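## Task

Take the parts organiser off the rectangle it currently sits on and set it down so it lies entirely within the orange rectangle. It must be at rest, flat (broad face down if it has one), and not in contact with any other object. Apart from moments when it is nearly all on a rectangle or held securely, it must never rest on, slide over or repeatedly bump the table or items on it, or the attempt fails. It counts only if it stays put without the robot holding it. Finish by opening the gripper and pulling the arm away.

## Robot and tools

ROBOT. Two arms, left_arm and right_arm, each with six joints and a parallel gripper. Joint order everywhere (rows, result lists) is: waist, shoulder, elbow, wrist pitch, wrist yaw, wrist roll. Stated joint ranges in radians: waist -2.618 to 3.054, shoulder 0.000 to 3.142, elbow 0.000 to 3.142, wrist pitch -1.571 to 1.571, wrist yaw -1.571 to 1.571, wrist roll -2.094 to 2.094; real ends may differ by up to 0.036 rad.

FRAME. One world frame: origin on the table surface midway between the arms, +x pointing away from the robot over the table, +z up, left_arm on the +y side (arm names do not indicate image sides). Positions are in metres, orientations as quaternions w,x,y,z. Reported hand positions may be slightly wrong, worse at long reach. In the gripper's own frame the fingers extend along +z and close along y; the reported hand point sits between the pads, about 1 cm short of the fingertips.

ROW FORMAT. Every motion command uses a row of 14 numbers, each in [-1, 1], always both arms: left_arm's six joint values then its grip, then right_arm's six joint values then its grip. Joint values are offsets (not poses), scaled so 1.0 equals 1.202 rad for the waist, 1.258 shoulder, 1.238 elbow, 2.073 wrist pitch, 2.022 for wrist yaw and for wrist roll. The grip number is absolute: +1 fully open, -1 closed.

execute_actions(actions): a list of up to 15 actions; each action is a list of up to 15 rows, one row per 1/30 s step, and a short action repeats its final row until 15 steps pass. Offsets in every row are measured from the joint angles when that action began, not from the previous row; for a call's first action, from the most recent reported angles. An empty list just returns state and images. If any action would send a joint more than 0.036 rad outside its range, that action is rejected for both arms; if the first action fails this, or anything is malformed, nothing runs. Joints pushed past their real end stop there, and the result may say "joint sent to its limit" (absence does not prove room remains).

move(target, speed, blocking): target is one 14-number row whose offsets count from the Joint positions in the latest result showing them. All joints travel proportionally, so the hand traces a curve; duration is 0.5 to 10 s. speed (0.01 to 2 rad/s, default 0.5) caps the joint with the longest trip. Grip values are applied immediately. There is no obstacle or arm-to-arm avoidance. The reply adds a "move:" line: ending (done, off_target, moving, held, fault), limits=held or limits=none, and each arm's joint furthest from target. blocking=false returns after 0.5 s while motion continues; use wait or stop before sending more rows or moves.

wait(seconds): 0 to 10 s, arms keep their last command; returns early if a running move finishes. stop(): brakes a running move (needs some distance; fingers continue). zoom_image(camera, region): camera is cam_high, cam_low, cam_left_wrist or cam_right_wrist; region [x0, y0, x1, y1] in pixels from the top-left, at most 504 by 504. finished_scene(scene): pass the current scene's integer number; irreversible, and it reports success.

RESULTS. A state line gives each hand's position and quaternion. Joint positions lists each arm's angles (rad) plus finger opening in metres (0.093 open to 0.000 closed; roughly pad spacing when free, but up to about 12 mm less than an object's width when clamped). Joint velocities follow. "Joint targets" shows what joints are currently driven toward. grip_measured is the gripper motor on the -1..+1 scale: pads touch at about -0.94, plus about 0.0208 per millimetre of object width, with a fixed per-gripper error up to 0.02. Commanding below the width value squeezes harder, up to about 50 to 62 N per pad; keep resending the same grip number to keep holding. "joint command not followed" means a clearance check altered joint targets.

MOTION LIMITS. Each joint's target stays within a lead of its measured angle (0.202 rad waist, 0.258 shoulder, 0.238 elbow, 0.573 wrist pitch, 0.522 wrist yaw and roll), and targets are scaled back if they would move the hand more than 70 mm at once, so big changes span several actions; finish incomplete motions with another command. Friction can leave a joint up to 0.031 rad off, and smaller commands may do nothing. The robot holds its last command while you are composing a reply.

CAMERAS. Four 504x504 images per result: cam_high (overhead, about 1.1 m up), cam_low (side view), and the two wrist cameras. Calibration (intrinsics, distortion, world-to-camera transforms) is supplied and may be a few degrees or millimetres off.

HEAT. Holding loads warms motors: a MOTOR HOT warning from 75 °C, a 10 s stop of that arm at 90 °C, and at 100 °C the arm goes limp and drops. Stops appear as OVER-TEMPERATURE FAULT lines.

AVOID. Collisions or strong pressing between the arms; fast impacts (faster moves and deeper overshoot press harder); dropping or sliding the organiser across the table; anything leaving the table. Loose objects may occasionally be nudged by outside forces. Place the organiser gently, release, and lift clear before ending the scene.

Each tool is called after "Request:" in YAML: its name, and indented under it one key for each argument.

## Session

Request:
execute_actions:
  actions: []

Scene clock: 0.00 s.
left_arm: end_effector_position=(+0.2526, -0.1352, +0.1035) grip_measured=+0.996 end_effector_quat_wxyz=(+0.333, +0.328, +0.754, -0.461) | right_arm: end_effector_position=(+0.3564, -0.3512, +0.1172) grip_measured=+1.000 end_effector_quat_wxyz=(+0.004, +0.035, +0.948, -0.316)
Joint names: [waist, shoulder, elbow, wrist pitch, wrist yaw, wrist roll]
Joint positions: left_arm=[-1.049  1.918  0.929  0.609  0.311 -0.414  0.093] | right_arm=[ 0.212  2.045  1.708 -1.465  0.606  0.44   0.093]
Joint velocities: left_arm=[-0.002  0.007  0.027 -0.022  0.007 -0.037 -0.001] | right_arm=[-0.002  0.002  0.002 -0.022 -0.066 -0.051  0.   ]
Joint targets: left_arm=[-1.049 1.918 0.929 0.609 0.311 -0.414] | right_arm=[0.212 2.045 1.708 -1.465 0.606 0.440]

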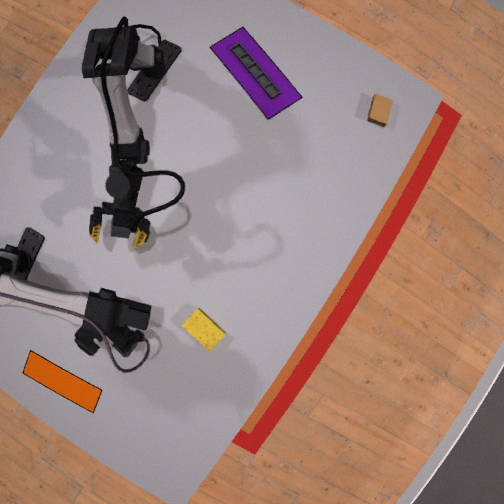

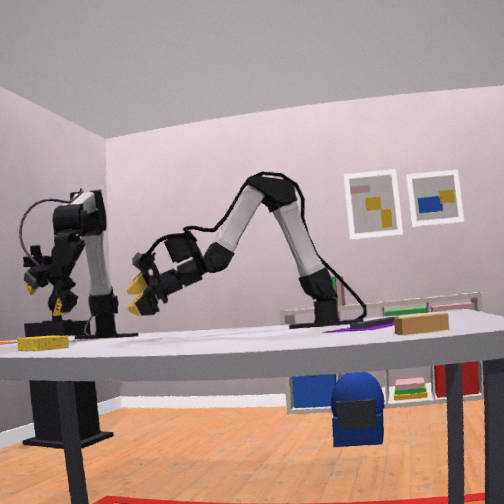

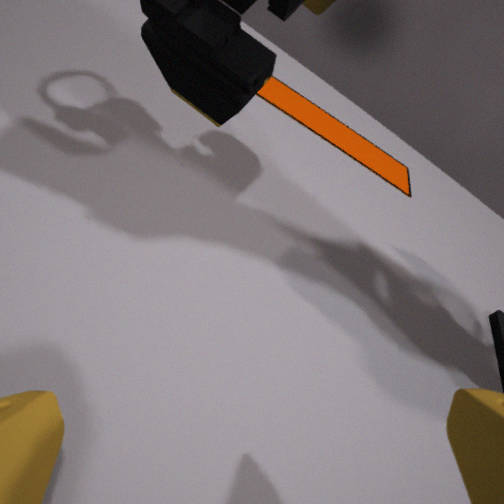

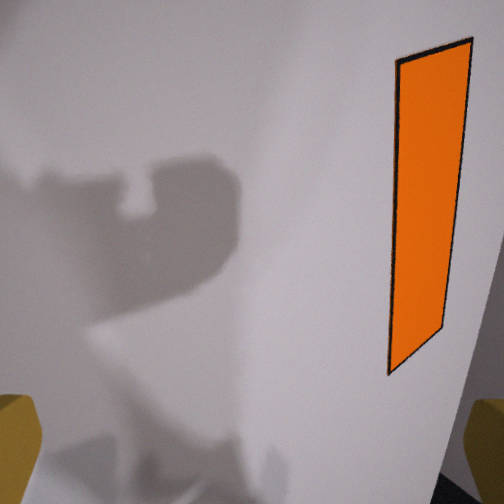

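Request:
move:
  target: [1.28,-0.094,0.38,-0.858,-0.154,0.205,1,-0.3,-0.3,-0.2,0,-0.3,-0.218,1]
  speed: 1.0

Request:
zoom_image:
  camera: "cam_high"
  region: [170,0,330,160]

action 0: every number of target must lie in its column's range; nothing of the call was run and nothing moved

Region (170, 0, 330, 160) of cam_high's 504x504 image, scaled by 3.150, with more detail than that image has.

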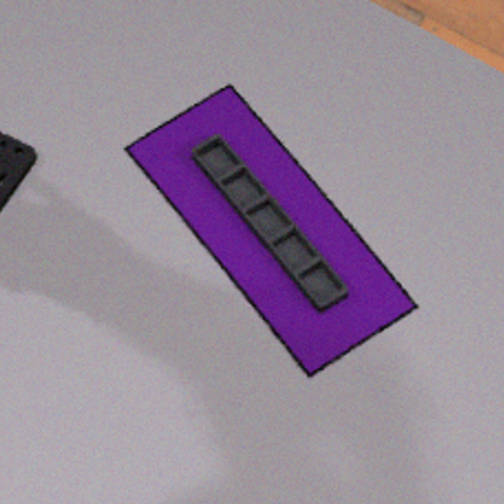

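Request:
move:
  target: [1.0,-0.094,0.38,-0.858,-0.154,0.205,1,-0.3,-0.3,-0.2,0,-0.3,-0.218,1]
  speed: 1.0

Scene clock: 19.90 s.
left_arm: end_effector_position=(+0.3471, +0.3852, +0.0755) grip_measured=+0.996 end_effector_quat_wxyz=(-0.019, -0.092, +0.996, -0.005) | right_arm: end_effector_position=(+0.2772, -0.3764, +0.1415) grip_measured=+1.000 end_effector_quat_wxyz=(-0.053, +0.032, +0.998, -0.001)
Joint names: [waist, shoulder, elbow, wrist pitch, wrist yaw, wrist roll]
Joint positions: left_arm=[ 0.152  1.821  1.374 -1.163  0.006 -0.006  0.093] | right_arm=[-0.142  1.688  1.475 -1.465  0.006  0.006  0.093]
Joint velocities: left_arm=[-0.002  0.017  0.002  0.022  0.051  0.037  0.001] | right_arm=[-0.012 -0.012 -0.017 -0.022  0.095 -0.051  0.   ]
Joint targets: left_arm=[0.153 1.800 1.400 -1.169 -0.000 0.001] | right_arm=[-0.148 1.667 1.460 -1.465 -0.001 -0.001]
move: off_target (left_arm, right_arm); limits=none; left_arm: farthest joint: the elbow, 0.025 radians from its target (0.470 radians at the start); right_arm: farthest joint: the shoulder, 0.021 radians from its target (0.377 radians at the start)
camera_calibration (this result's frames):
cam_left_wrist: T_world_to_cam=[[0.194844, -0.980732, 0.0141397, 0.309313], [-0.881993, -0.168884, 0.439963, 0.384421], [-0.429098, -0.098195, -0.897905, 0.33961], [0, 0, 0, 1]] pos_world=[0.424515, 0.401624, 0.131433]
cam_right_wrist: T_world_to_cam=[[-0.0708317, -0.997476, -0.00494032, -0.355611], [-0.860157, 0.0585711, 0.506655, 0.229673], [-0.505087, 0.0401367, -0.862135, 0.358876], [0, 0, 0, 1]] pos_world=[0.35363, -0.382569, 0.191278]

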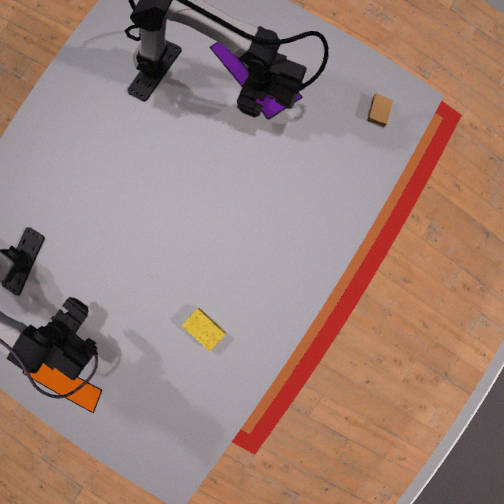

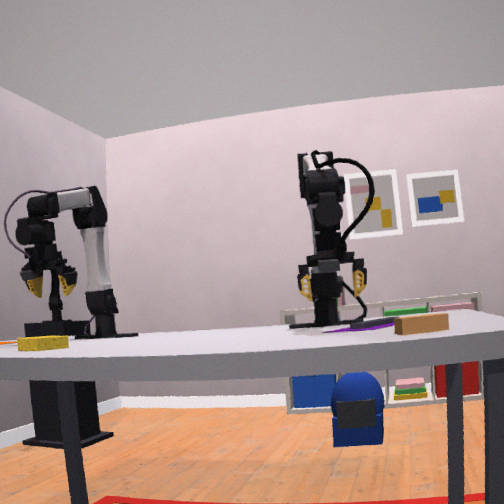

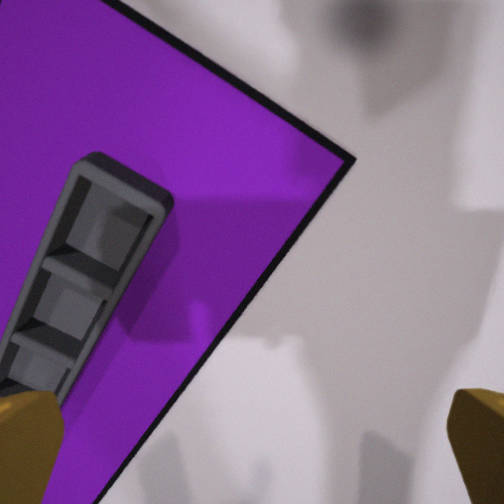

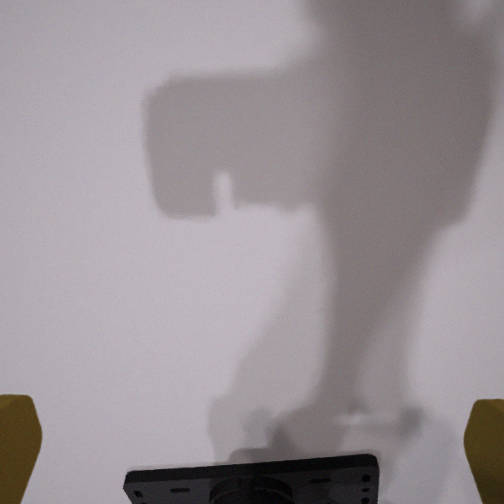

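Request:
move:
  target: [0.129,0.04,0.02,0.04,0,0.356,1,0,0,0,0,0,0,1]
  speed: 0.7

Scene clock: 33.10 s.
left_arm: end_effector_position=(+0.3506, +0.4363, +0.0653) grip_measured=+0.996 end_effector_quat_wxyz=(+0.002, +0.189, +0.982, -0.002) | right_arm: end_effector_position=(+0.2772, -0.3764, +0.1415) grip_measured=+1.000 end_effector_quat_wxyz=(-0.053, +0.032, +0.998, -0.001)
Joint names: [waist, shoulder, elbow, wrist pitch, wrist yaw, wrist roll]
Joint positions: left_arm=[ 0.299  1.852  1.374 -1.091  0.006  0.707  0.093] | right_arm=[-0.142  1.688  1.475 -1.465  0.006  0.006  0.093]
Joint velocities: left_arm=[-0.012 -0.002 -0.007 -0.007  0.051  0.007 -0.   ] | right_arm=[-0.017 -0.032 -0.012  0.007 -0.051  0.037  0.   ]
Joint targets: left_arm=[0.307 1.871 1.399 -1.081 0.006 0.714] | right_arm=[-0.142 1.688 1.475 -1.465 0.006 0.007]
move: off_target (left_arm); limits=none; left_arm: farthest joint: the elbow, 0.025 radians from its target (0.025 radians at the start); right_arm: farthest joint: the waist, 0.000 radians from its target (0.000 radians at the start)
camera_calibration (this result's frames):
cam_left_wrist: T_world_to_cam=[[-0.362162, -0.932035, 0.0122028, 0.533017], [-0.852605, 0.336531, 0.399765, 0.1725], [-0.376702, 0.134376, -0.916536, 0.218414], [0, 0, 0, 1]] pos_world=[0.42239, 0.40939, 0.124721]
cam_right_wrist: T_world_to_cam=[[-0.0708317, -0.997476, -0.00494032, -0.355611], [-0.860157, 0.0585711, 0.506655, 0.229673], [-0.505087, 0.0401367, -0.862135, 0.358876], [0, 0, 0, 1]] pos_world=[0.35363, -0.382569, 0.191278]

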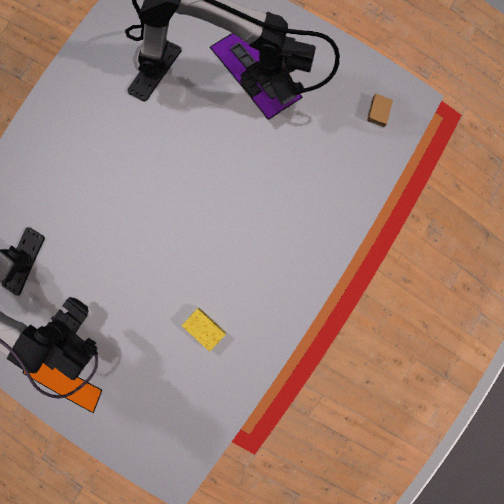

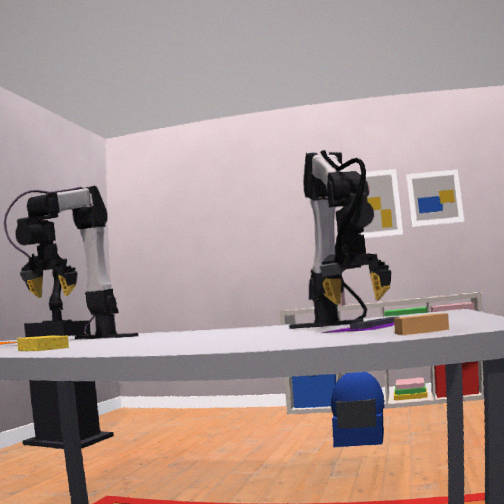

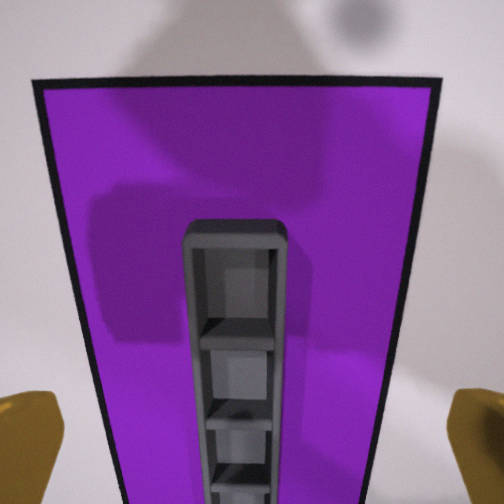

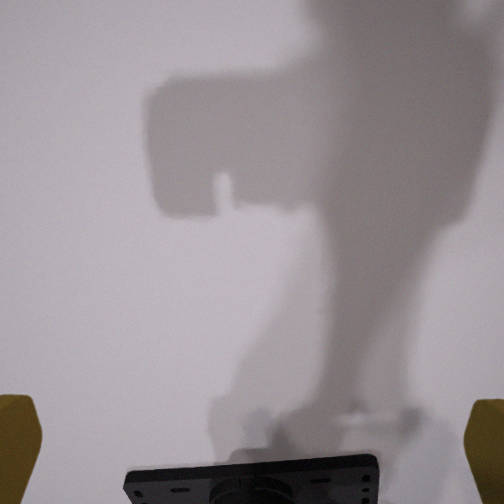

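Request:
move:
  target: [0,0.048,-0.105,0.095,0,0,1,0,0,0,0,0,0,1]
  speed: 0.3

Scene clock: 38.77 s.
left_arm: end_effector_position=(+0.3570, +0.4384, +0.0245) grip_measured=+0.996 end_effector_quat_wxyz=(+0.016, +0.190, +0.982, +0.005) | right_arm: end_effector_position=(+0.2772, -0.3764, +0.1415) grip_measured=+1.000 end_effector_quat_wxyz=(-0.053, +0.032, +0.998, -0.001)
Joint names: [waist, shoulder, elbow, wrist pitch, wrist yaw, wrist roll]
Joint positions: left_arm=[ 0.299  1.898  1.264 -0.905  0.006  0.708  0.093] | right_arm=[-0.142  1.688  1.475 -1.465  0.006  0.006  0.093]
Joint velocities: left_arm=[-0.002  0.002 -0.002 -0.11  -0.037 -0.022  0.   ] | right_arm=[ 0.007 -0.012  0.002 -0.081  0.037 -0.022  0.   ]
Joint targets: left_arm=[0.299 1.913 1.244 -0.894 0.006 0.707] | right_arm=[-0.142 1.688 1.475 -1.465 0.006 0.006]
move: done; limits=none; left_arm: farthest joint: the elbow, 0.020 radians from its target (0.130 radians at the start); right_arm: farthest joint: the waist, 0.000 radians from its target (0.000 radians at the start)
camera_calibration (this result's frames):
cam_left_wrist: T_world_to_cam=[[-0.362587, -0.931921, -0.00739006, 0.538428], [-0.863724, 0.333054, 0.378227, 0.199549], [-0.350016, 0.143523, -0.925683, 0.169845], [0, 0, 0, 1]] pos_world=[0.42703, 0.410935, 0.0857265]
cam_right_wrist: T_world_to_cam=[[-0.0708317, -0.997476, -0.00494032, -0.355611], [-0.860157, 0.0585711, 0.506655, 0.229673], [-0.505087, 0.0401367, -0.862135, 0.358876], [0, 0, 0, 1]] pos_world=[0.35363, -0.382569, 0.191278]

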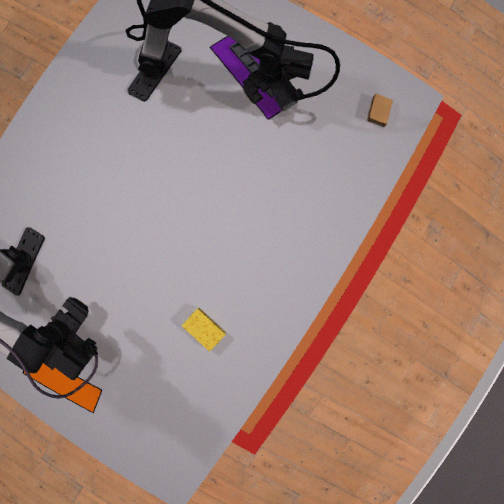

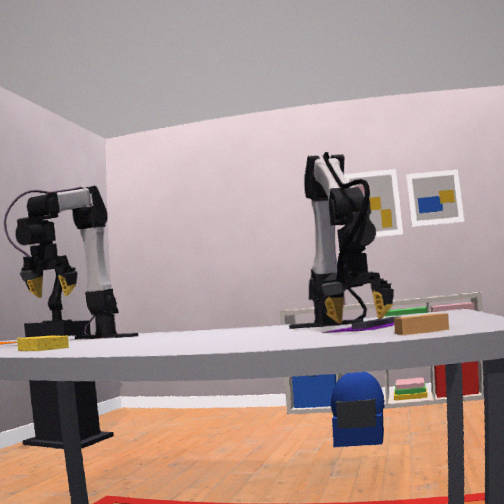

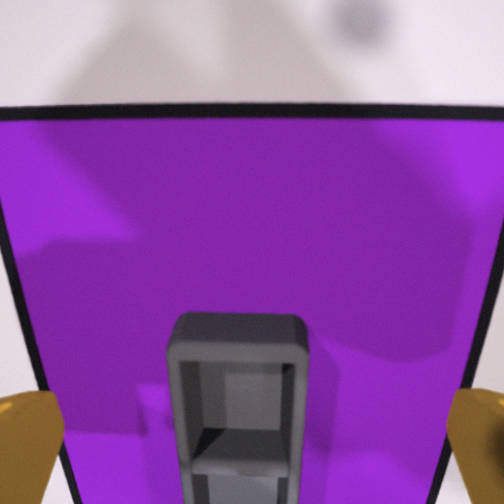

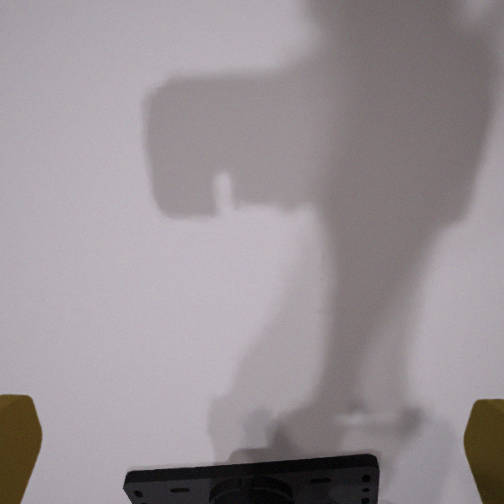

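Lower ~12 mm more.

Request:
move:
  target: [0,0,-0.052,0.01,0,0,0.2,0,0,0,0,0,0,1]
  speed: 0.1

Request:
zoom_image:
  camera: "cam_low"
  region: [300,270,420,350]

Scene clock: 42.87 s.
left_arm: end_effector_position=(+0.3455, +0.4345, +0.0147) grip_measured=+0.202 end_effector_quat_wxyz=(+0.002, +0.190, +0.982, -0.003) | right_arm: end_effector_position=(+0.2772, -0.3764, +0.1415) grip_measured=+1.000 end_effector_quat_wxyz=(-0.053, +0.032, +0.998, -0.001)
Joint names: [waist, shoulder, elbow, wrist pitch, wrist yaw, wrist roll]
Joint positions: left_arm=[ 0.299  1.898  1.222 -0.895  0.006  0.708  0.055] | right_arm=[-0.142  1.688  1.475 -1.465  0.006  0.006  0.093]
Joint velocities: left_arm=[-0.017 -0.002 -0.027  0.051  0.037  0.066  0.   ] | right_arm=[ 0.002  0.012 -0.002 -0.037 -0.051  0.037  0.   ]
Joint targets: left_arm=[0.299 1.898 1.200 -0.884 0.006 0.708] | right_arm=[-0.142 1.688 1.475 -1.465 0.006 0.006]
move: off_target (left_arm); limits=none; left_arm: farthest joint: the elbow, 0.023 radians from its target (0.065 radians at the start); right_arm: farthest joint: the waist, 0.000 radians from its target (0.000 radians at the start)
camera_calibration (this result's frames):
cam_left_wrist: T_world_to_cam=[[-0.362494, -0.931889, 0.0134249, 0.530223], [-0.851753, 0.337101, 0.401098, 0.188405], [-0.378304, 0.133961, -0.915937, 0.171085], [0, 0, 0, 1]] pos_world=[0.4174, 0.407679, 0.0740163]
cam_right_wrist: T_world_to_cam=[[-0.0708317, -0.997476, -0.00494032, -0.355611], [-0.860157, 0.0585711, 0.506655, 0.229673], [-0.505087, 0.0401367, -0.862135, 0.358876], [0, 0, 0, 1]] pos_world=[0.35363, -0.382569, 0.191278]

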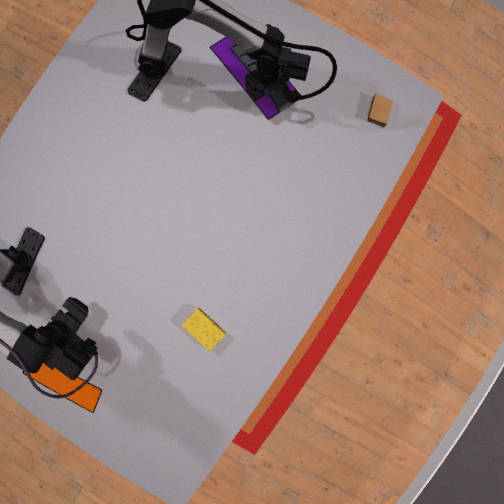

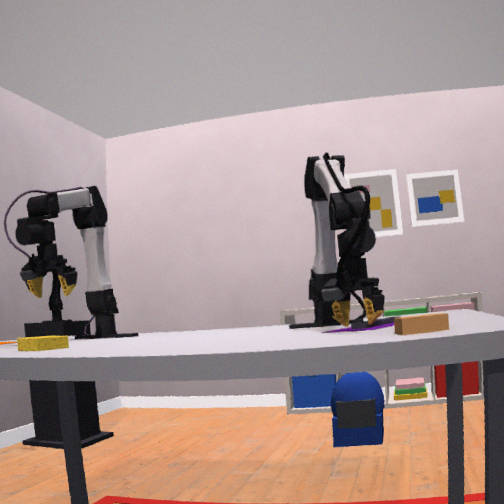

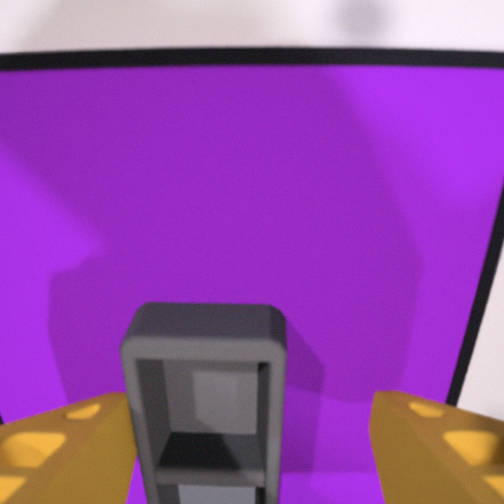

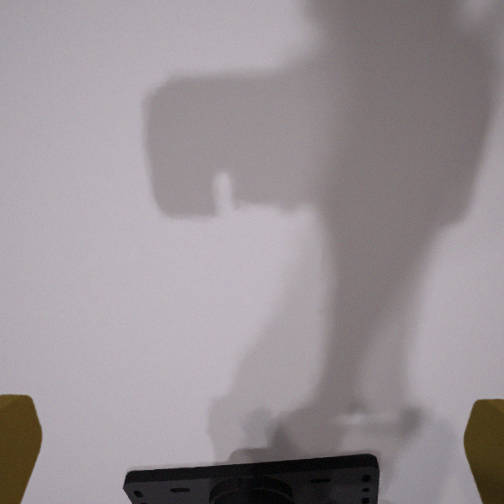

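Region (300, 270, 420, 350) of cam_low's 504x504 image, scaled by 4.200, with more detail than that image has.

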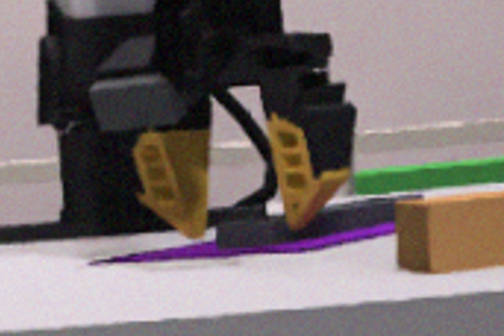

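Request:
move:
  target: [0.02,0.032,-0.015,0.03,0,0,0.2,0,0,0,0,0,0,1]
  speed: 0.1

Request:
zoom_image:
  camera: "cam_low"
  region: [300,270,420,350]

Scene clock: 50.57 s.
left_arm: end_effector_position=(+0.3514, +0.4413, +0.0084) grip_measured=+0.202 end_effector_quat_wxyz=(+0.011, +0.183, +0.983, +0.002) | right_arm: end_effector_position=(+0.2772, -0.3764, +0.1415) grip_measured=+1.000 end_effector_quat_wxyz=(-0.053, +0.032, +0.998, -0.001)
Joint names: [waist, shoulder, elbow, wrist pitch, wrist yaw, wrist roll]
Joint positions: left_arm=[ 0.312  1.918  1.222 -0.855  0.008  0.708  0.055] | right_arm=[-0.142  1.688  1.475 -1.465  0.006  0.006  0.093]
Joint velocities: left_arm=[ 0.007 -0.017  0.002  0.007 -0.022  0.007 -0.   ] | right_arm=[-0.002 -0.002 -0.017 -0.051 -0.007  0.022  0.   ]
Joint targets: left_arm=[0.323 1.938 1.204 -0.833 0.006 0.708] | right_arm=[-0.142 1.688 1.475 -1.465 0.006 0.006]
move: off_target (left_arm); limits=none; left_arm: farthest joint: the wrist pitch, 0.022 radians from its target (0.062 radians at the start); right_arm: farthest joint: the waist, 0.000 radians from its target (0.000 radians at the start)
camera_calibration (this result's frames):
cam_left_wrist: T_world_to_cam=[[-0.349817, -0.936817, 0.00132371, 0.536532], [-0.863953, 0.323154, 0.386207, 0.204244], [-0.362234, 0.133958, -0.922411, 0.161028], [0, 0, 0, 1]] pos_world=[0.422475, 0.415059, 0.0689431]
cam_right_wrist: T_world_to_cam=[[-0.0708317, -0.997476, -0.00494032, -0.355611], [-0.860157, 0.0585711, 0.506655, 0.229673], [-0.505087, 0.0401367, -0.862135, 0.358876], [0, 0, 0, 1]] pos_world=[0.35363, -0.382569, 0.191278]

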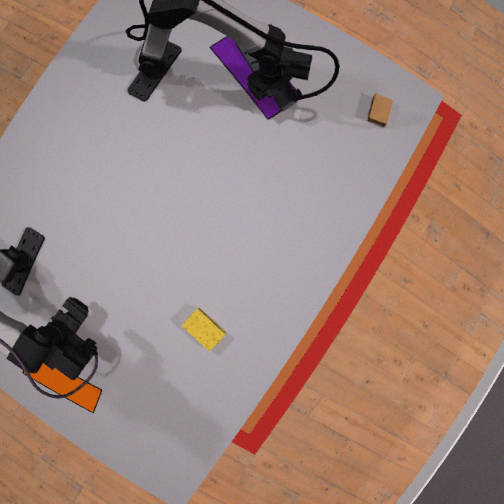

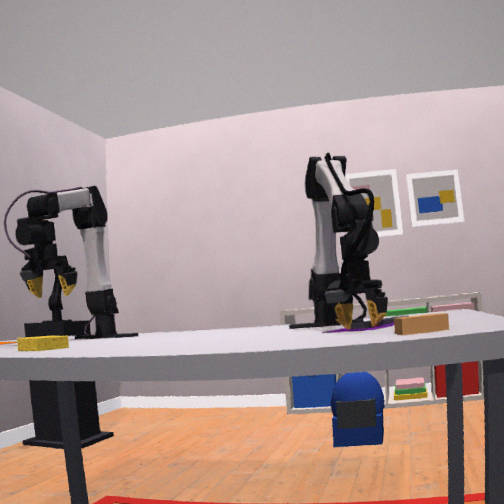

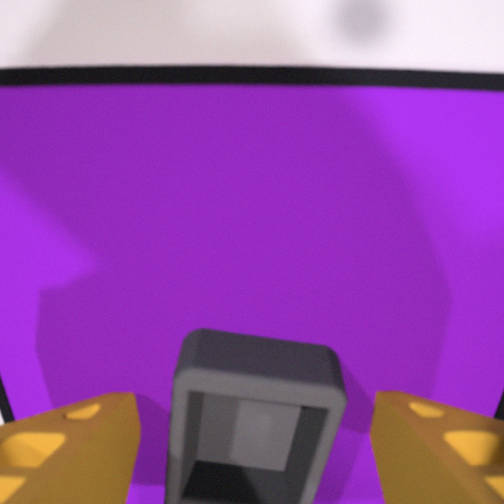

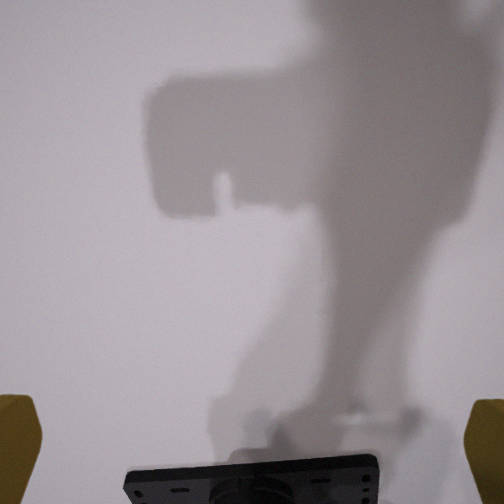

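Region (300, 270, 420, 350) of cam_low's 504x504 image, scaled by 4.200, with more detail than that image has.

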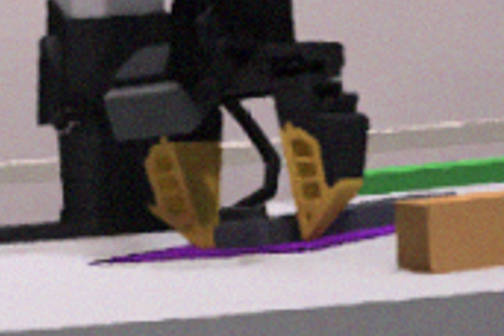

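Request:
execute_actions:
  actions:
    - [[0,0,0,0,0,0,-0.2,0,0,0,0,0,0,1]]
    - [[0,0,0,0,0,0,-0.65,0,0,0,0,0,0,1]]
    - [[0,0,0,0,0,0,-0.65,0,0,0,0,0,0,1]]

Request:
move:
  target: [0,-0.1,0.2,-0.19,0,0,-0.65,0,0,0,0,0,0,1]
  speed: 0.4

Scene clock: 56.20 s.
left_arm: end_effector_position=(+0.3509, +0.4407, +0.0084) grip_measured=-0.386 end_effector_quat_wxyz=(+0.010, +0.183, +0.983, -0.000) | right_arm: end_effector_position=(+0.2772, -0.3764, +0.1415) grip_measured=+1.000 end_effector_quat_wxyz=(-0.053, +0.032, +0.998, -0.001)
Joint names: [waist, shoulder, elbow, wrist pitch, wrist yaw, wrist roll]
Joint positions: left_arm=[ 0.312  1.918  1.222 -0.858  0.01   0.708  0.027] | right_arm=[-0.142  1.688  1.475 -1.465  0.006  0.006  0.093]
Joint velocities: left_arm=[ 0.007 -0.002 -0.007 -0.037 -0.007  0.007 -0.   ] | right_arm=[-0.007  0.007 -0.007 -0.007  0.11   0.066  0.   ]
Joint targets: left_arm=[0.312 1.918 1.222 -0.858 0.010 0.708] | right_arm=[-0.142 1.688 1.475 -1.465 0.006 0.006]
camera_calibration (this result's frames):
cam_left_wrist: T_world_to_cam=[[-0.34985, -0.936792, 0.00503753, 0.535732], [-0.863122, 0.324418, 0.387006, 0.203099], [-0.364178, 0.131046, -0.922064, 0.162857], [0, 0, 0, 1]] pos_world=[0.422033, 0.414639, 0.0688654]
cam_right_wrist: T_world_to_cam=[[-0.0708317, -0.997476, -0.00494032, -0.355611], [-0.860157, 0.0585711, 0.506655, 0.229673], [-0.505087, 0.0401367, -0.862135, 0.358876], [0, 0, 0, 1]] pos_world=[0.35363, -0.382569, 0.191278]

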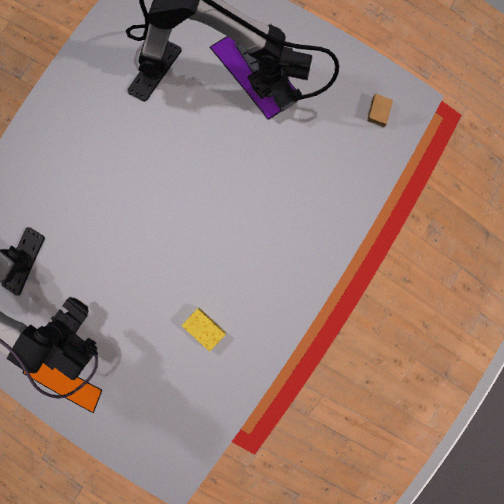

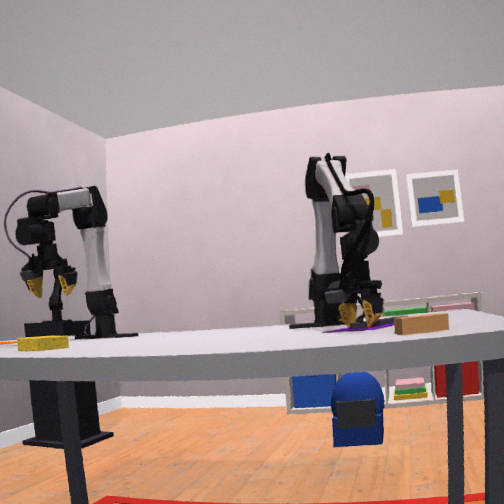

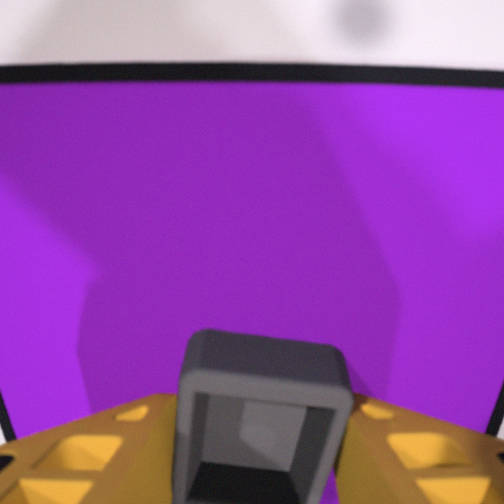

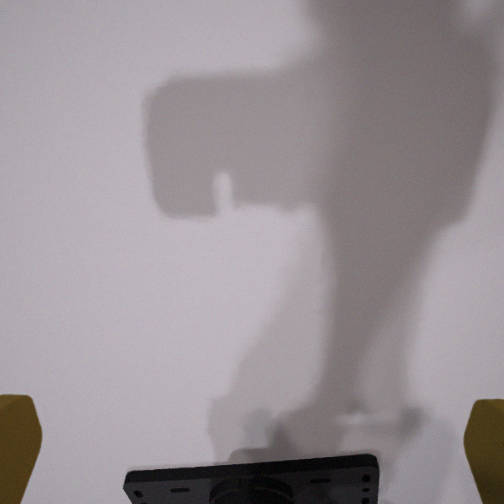

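Scene clock: 57.90 s.
left_arm: end_effector_position=(+0.3353, +0.4352, +0.0961) grip_measured=-0.386 end_effector_quat_wxyz=(-0.014, +0.183, +0.983, -0.014) | right_arm: end_effector_position=(+0.2772, -0.3764, +0.1415) grip_measured=+1.000 end_effector_quat_wxyz=(-0.053, +0.032, +0.998, -0.001)
Joint names: [waist, shoulder, elbow, wrist pitch, wrist yaw, wrist roll]
Joint positions: left_arm=[ 0.312  1.811  1.446 -1.243  0.01   0.708  0.027] | right_arm=[-0.142  1.688  1.475 -1.465  0.006  0.006  0.093]
Joint velocities: left_arm=[ 0.002 -0.007 -0.017 -0.022 -0.022 -0.007 -0.   ] | right_arm=[ 0.007 -0.017  0.002  0.022 -0.066 -0.007  0.   ]
Joint targets: left_arm=[0.312 1.792 1.470 -1.252 0.010 0.708] | right_arm=[-0.142 1.688 1.475 -1.465 0.006 0.006]
move: off_target (left_arm); limits=none; left_arm: farthest joint: the elbow, 0.024 radians from its target (0.247 radians at the start); right_arm: farthest joint: the waist, 0.000 radians from its target (0.000 radians at the start)
camera_calibration (this result's frames):
cam_left_wrist: T_world_to_cam=[[-0.34869, -0.936383, 0.0400349, 0.520798], [-0.842237, 0.331799, 0.424907, 0.143697], [-0.411159, 0.114442, -0.904351, 0.260057], [0, 0, 0, 1]] pos_world=[0.409549, 0.410227, 0.153275]
cam_right_wrist: T_world_to_cam=[[-0.0708317, -0.997476, -0.00494032, -0.355611], [-0.860157, 0.0585711, 0.506655, 0.229673], [-0.505087, 0.0401367, -0.862135, 0.358876], [0, 0, 0, 1]] pos_world=[0.35363, -0.382569, 0.191278]

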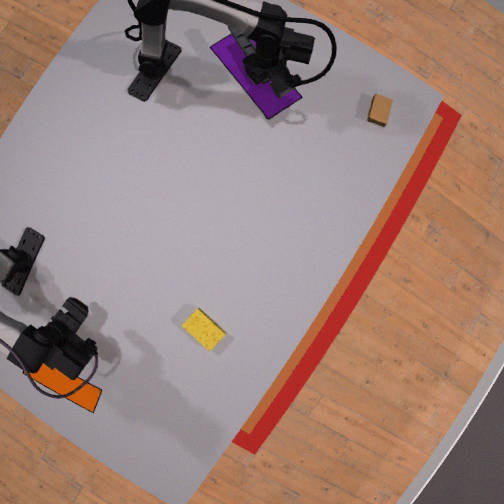

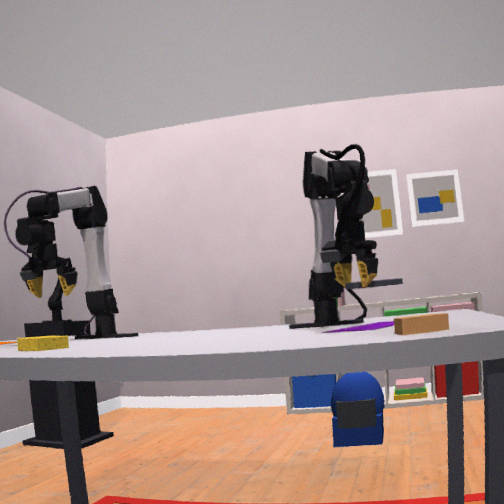

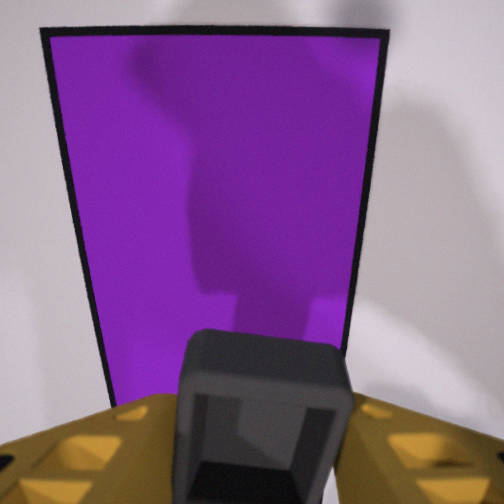

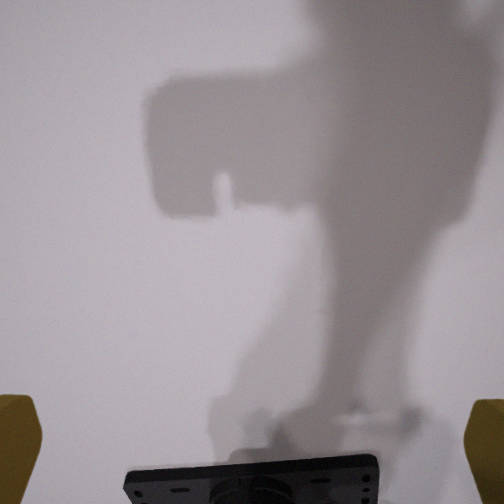

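Request:
move:
  target: [-0.84,0.09,0.085,0.03,0,-1,-0.65,0,0,0,0,0,0,1]
  speed: 0.9

Scene clock: 76.23 s.
left_arm: end_effector_position=(+0.3083, +0.1070, +0.0837) grip_measured=-0.384 end_effector_quat_wxyz=(-0.005, -0.315, +0.949, -0.002) | right_arm: end_effector_position=(+0.2772, -0.3764, +0.1415) grip_measured=+1.000 end_effector_quat_wxyz=(-0.053, +0.032, +0.998, -0.001)
Joint names: [waist, shoulder, elbow, wrist pitch, wrist yaw, wrist roll]
Joint positions: left_arm=[-0.694  1.908  1.523 -1.188  0.01  -1.308  0.027] | right_arm=[-0.142  1.688  1.475 -1.465  0.006  0.006  0.093]
Joint velocities: left_arm=[ 0.007 -0.007  0.002 -0.11  -0.066 -0.022  0.   ] | right_arm=[ 0.002  0.007 -0.017 -0.007 -0.037  0.037  0.   ]
Joint targets: left_arm=[-0.697 1.925 1.551 -1.181 0.010 -1.314] | right_arm=[-0.142 1.688 1.475 -1.465 0.006 0.006]
move: off_target (left_arm); limits=none; left_arm: farthest joint: the elbow, 0.028 radians from its target (0.106 radians at the start); right_arm: farthest joint: the waist, 0.000 radians from its target (0.000 radians at the start)
camera_calibration (this result's frames):
cam_left_wrist: T_world_to_cam=[[0.606369, -0.79514, 0.00824431, -0.102297], [-0.725969, -0.54933, 0.413769, 0.29442], [-0.324476, -0.256882, -0.910344, 0.288863], [0, 0, 0, 1]] pos_world=[0.369499, 0.154597, 0.141987]
cam_right_wrist: T_world_to_cam=[[-0.0708317, -0.997476, -0.00494032, -0.355611], [-0.860157, 0.0585711, 0.506655, 0.229673], [-0.505087, 0.0401367, -0.862135, 0.358876], [0, 0, 0, 1]] pos_world=[0.35363, -0.382569, 0.191278]

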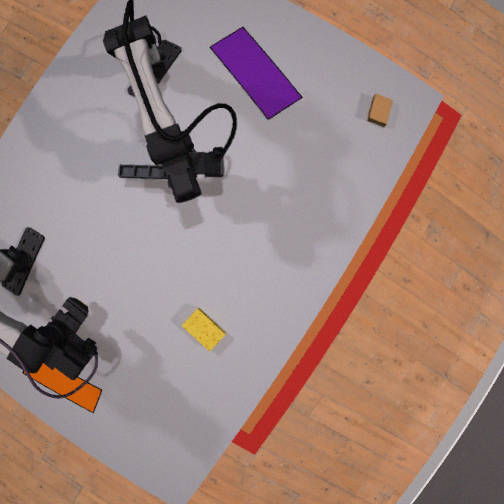

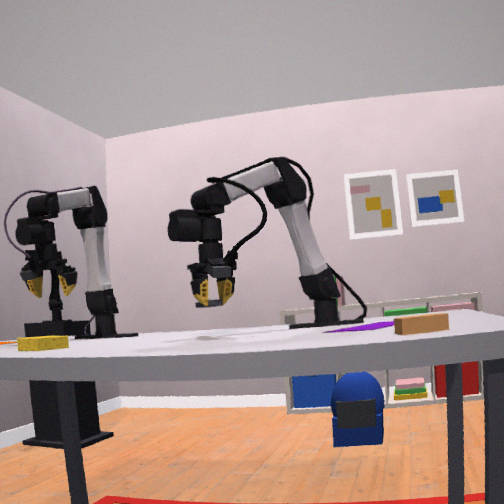

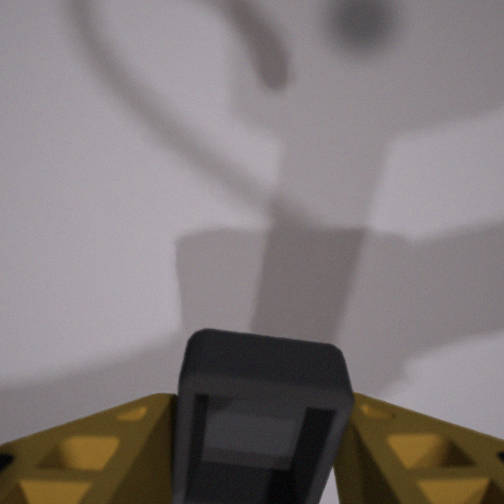

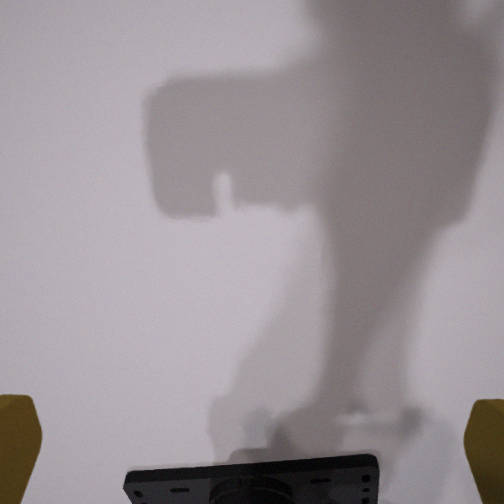

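Request:
move:
  target: [0,0,0.02,0,0,-0.208,-0.65,0.867,-0.235,-0.5,0.488,0,0,1]
  speed: 0.8

Scene clock: 84.53 s.
left_arm: end_effector_position=(+0.3083, +0.1070, +0.0837) grip_measured=-0.383 end_effector_quat_wxyz=(-0.005, -0.504, +0.864, -0.001) | right_arm: end_effector_position=(+0.1942, -0.0708, +0.0925) grip_measured=+1.000 end_effector_quat_wxyz=(+0.242, -0.450, +0.850, +0.128)
Joint names: [waist, shoulder, elbow, wrist pitch, wrist yaw, wrist roll]
Joint positions: left_arm=[-0.694  1.908  1.523 -1.188  0.01  -1.722  0.027] | right_arm=[ 0.898  1.415  0.87  -0.471  0.003  0.006  0.093]
Joint velocities: left_arm=[ 0.002 -0.012 -0.007 -0.066  0.007 -0.007 -0.001] | right_arm=[-0.007 -0.002 -0.012 -0.022 -0.022  0.037  0.   ]
Joint targets: left_arm=[-0.694 1.908 1.548 -1.188 0.010 -1.729] | right_arm=[0.900 1.393 0.856 -0.453 0.006 0.006]
move: off_target (left_arm, right_arm); limits=none; left_arm: farthest joint: the elbow, 0.025 radians from its target (0.025 radians at the start); right_arm: farthest joint: the shoulder, 0.023 radians from its target (0.296 radians at the start)
camera_calibration (this result's frames):
cam_left_wrist: T_world_to_cam=[[0.875338, -0.483492, 0.00427503, -0.218239], [-0.441881, -0.796351, 0.412997, 0.233346], [-0.196276, -0.363401, -0.910723, 0.260775], [0, 0, 0, 1]] pos_world=[0.345328, 0.175074, 0.142056]
cam_right_wrist: T_world_to_cam=[[0.827843, -0.560806, -0.0131637, -0.199787], [-0.557549, -0.819997, -0.129397, 0.103147], [0.0617723, 0.11446, -0.991506, 0.169578], [0, 0, 0, 1]] pos_world=[0.212426, -0.0468708, 0.178855]

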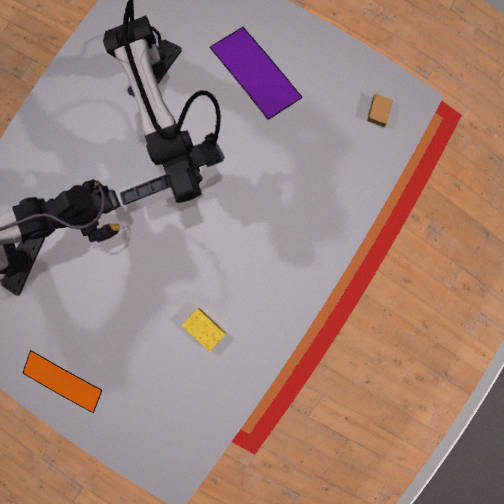

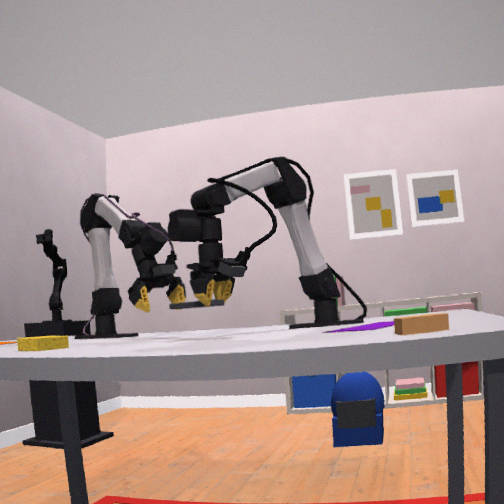

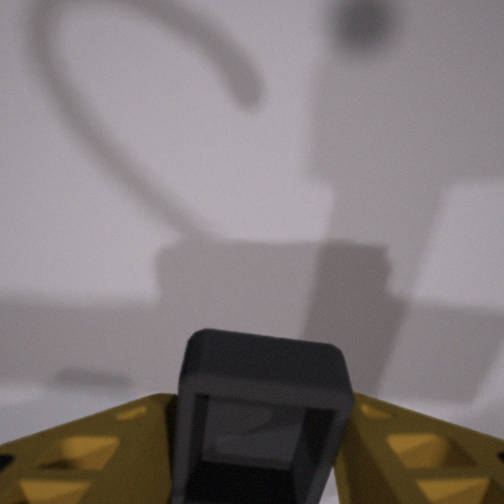

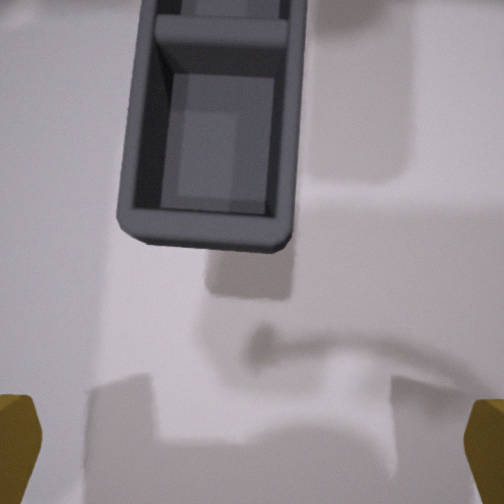

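Request:
move:
  target: [0,0,0,0,0,-0.042,-0.65,0,0.25,0.215,0.03,0,0,1]
  speed: 0.25

Request:
zoom_image:
  camera: "cam_low"
  region: [110,200,270,330]

Scene clock: 90.13 s.
left_arm: end_effector_position=(+0.3083, +0.1070, +0.0837) grip_measured=-0.383 end_effector_quat_wxyz=(-0.005, -0.537, +0.843, -0.000) | right_arm: end_effector_position=(+0.2349, -0.0101, +0.0802) grip_measured=+1.000 end_effector_quat_wxyz=(+0.239, -0.450, +0.851, +0.127)
Joint names: [waist, shoulder, elbow, wrist pitch, wrist yaw, wrist roll]
Joint positions: left_arm=[-0.694  1.908  1.523 -1.188  0.01  -1.801  0.027] | right_arm=[ 0.898  1.713  1.117 -0.426  0.003  0.006  0.093]
Joint velocities: left_arm=[-0.002  0.017 -0.012  0.007 -0.037 -0.007 -0.   ] | right_arm=[ 0.012 -0.002 -0.007 -0.066 -0.066 -0.037  0.   ]
Joint targets: left_arm=[-0.694 1.908 1.523 -1.188 0.010 -1.807] | right_arm=[0.898 1.730 1.136 -0.409 0.003 0.006]
move: done; limits=none; left_arm: farthest joint: the wrist roll, 0.006 radians from its target (0.084 radians at the start); right_arm: farthest joint: the elbow, 0.019 radians from its target (0.266 radians at the start)
camera_calibration (this result's frames):
cam_left_wrist: T_world_to_cam=[[0.910593, -0.413289, 0.00358054, -0.236564], [-0.377802, -0.828829, 0.412684, 0.217094], [-0.16759, -0.37714, -0.910867, 0.253415], [0, 0, 0, 1]] pos_world=[0.339901, 0.177738, 0.142083]
cam_right_wrist: T_world_to_cam=[[0.827801, -0.560869, -0.0131339, -0.199564], [-0.557952, -0.820599, -0.123721, 0.1736], [0.0586134, 0.109744, -0.99223, 0.148653], [0, 0, 0, 1]] pos_world=[0.253347, 0.0142131, 0.166354]

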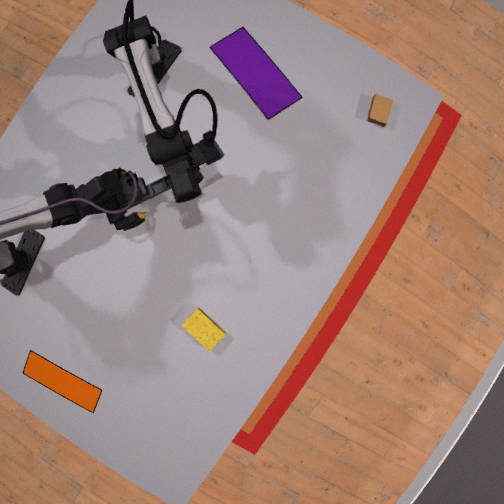

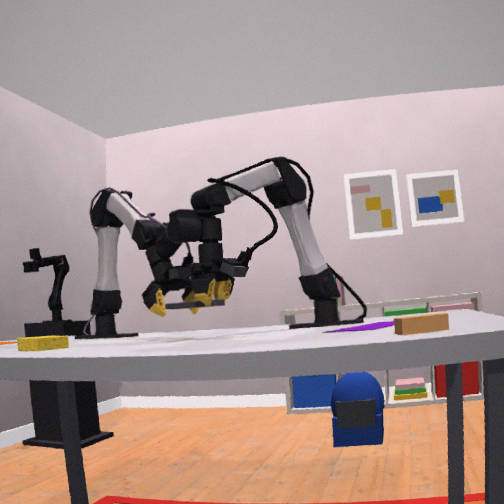

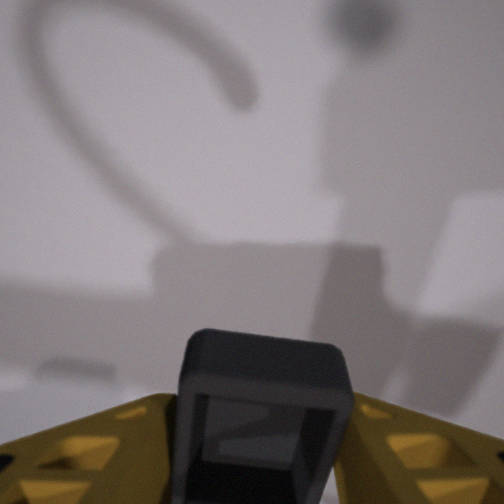

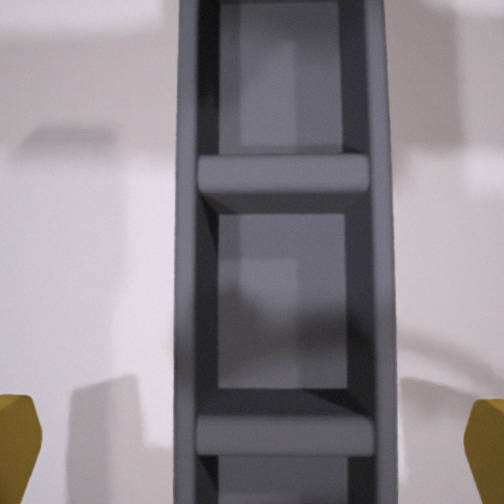

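Region (110, 200, 270, 330) of cam_low's 504x504 image, scaled by 3.150, with more detail than that image has; it fills the top 410 rows of this view, and the rest is white.

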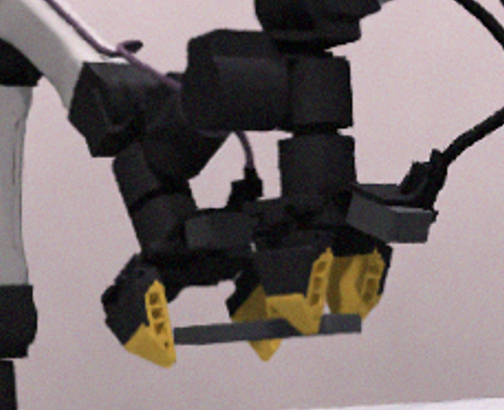

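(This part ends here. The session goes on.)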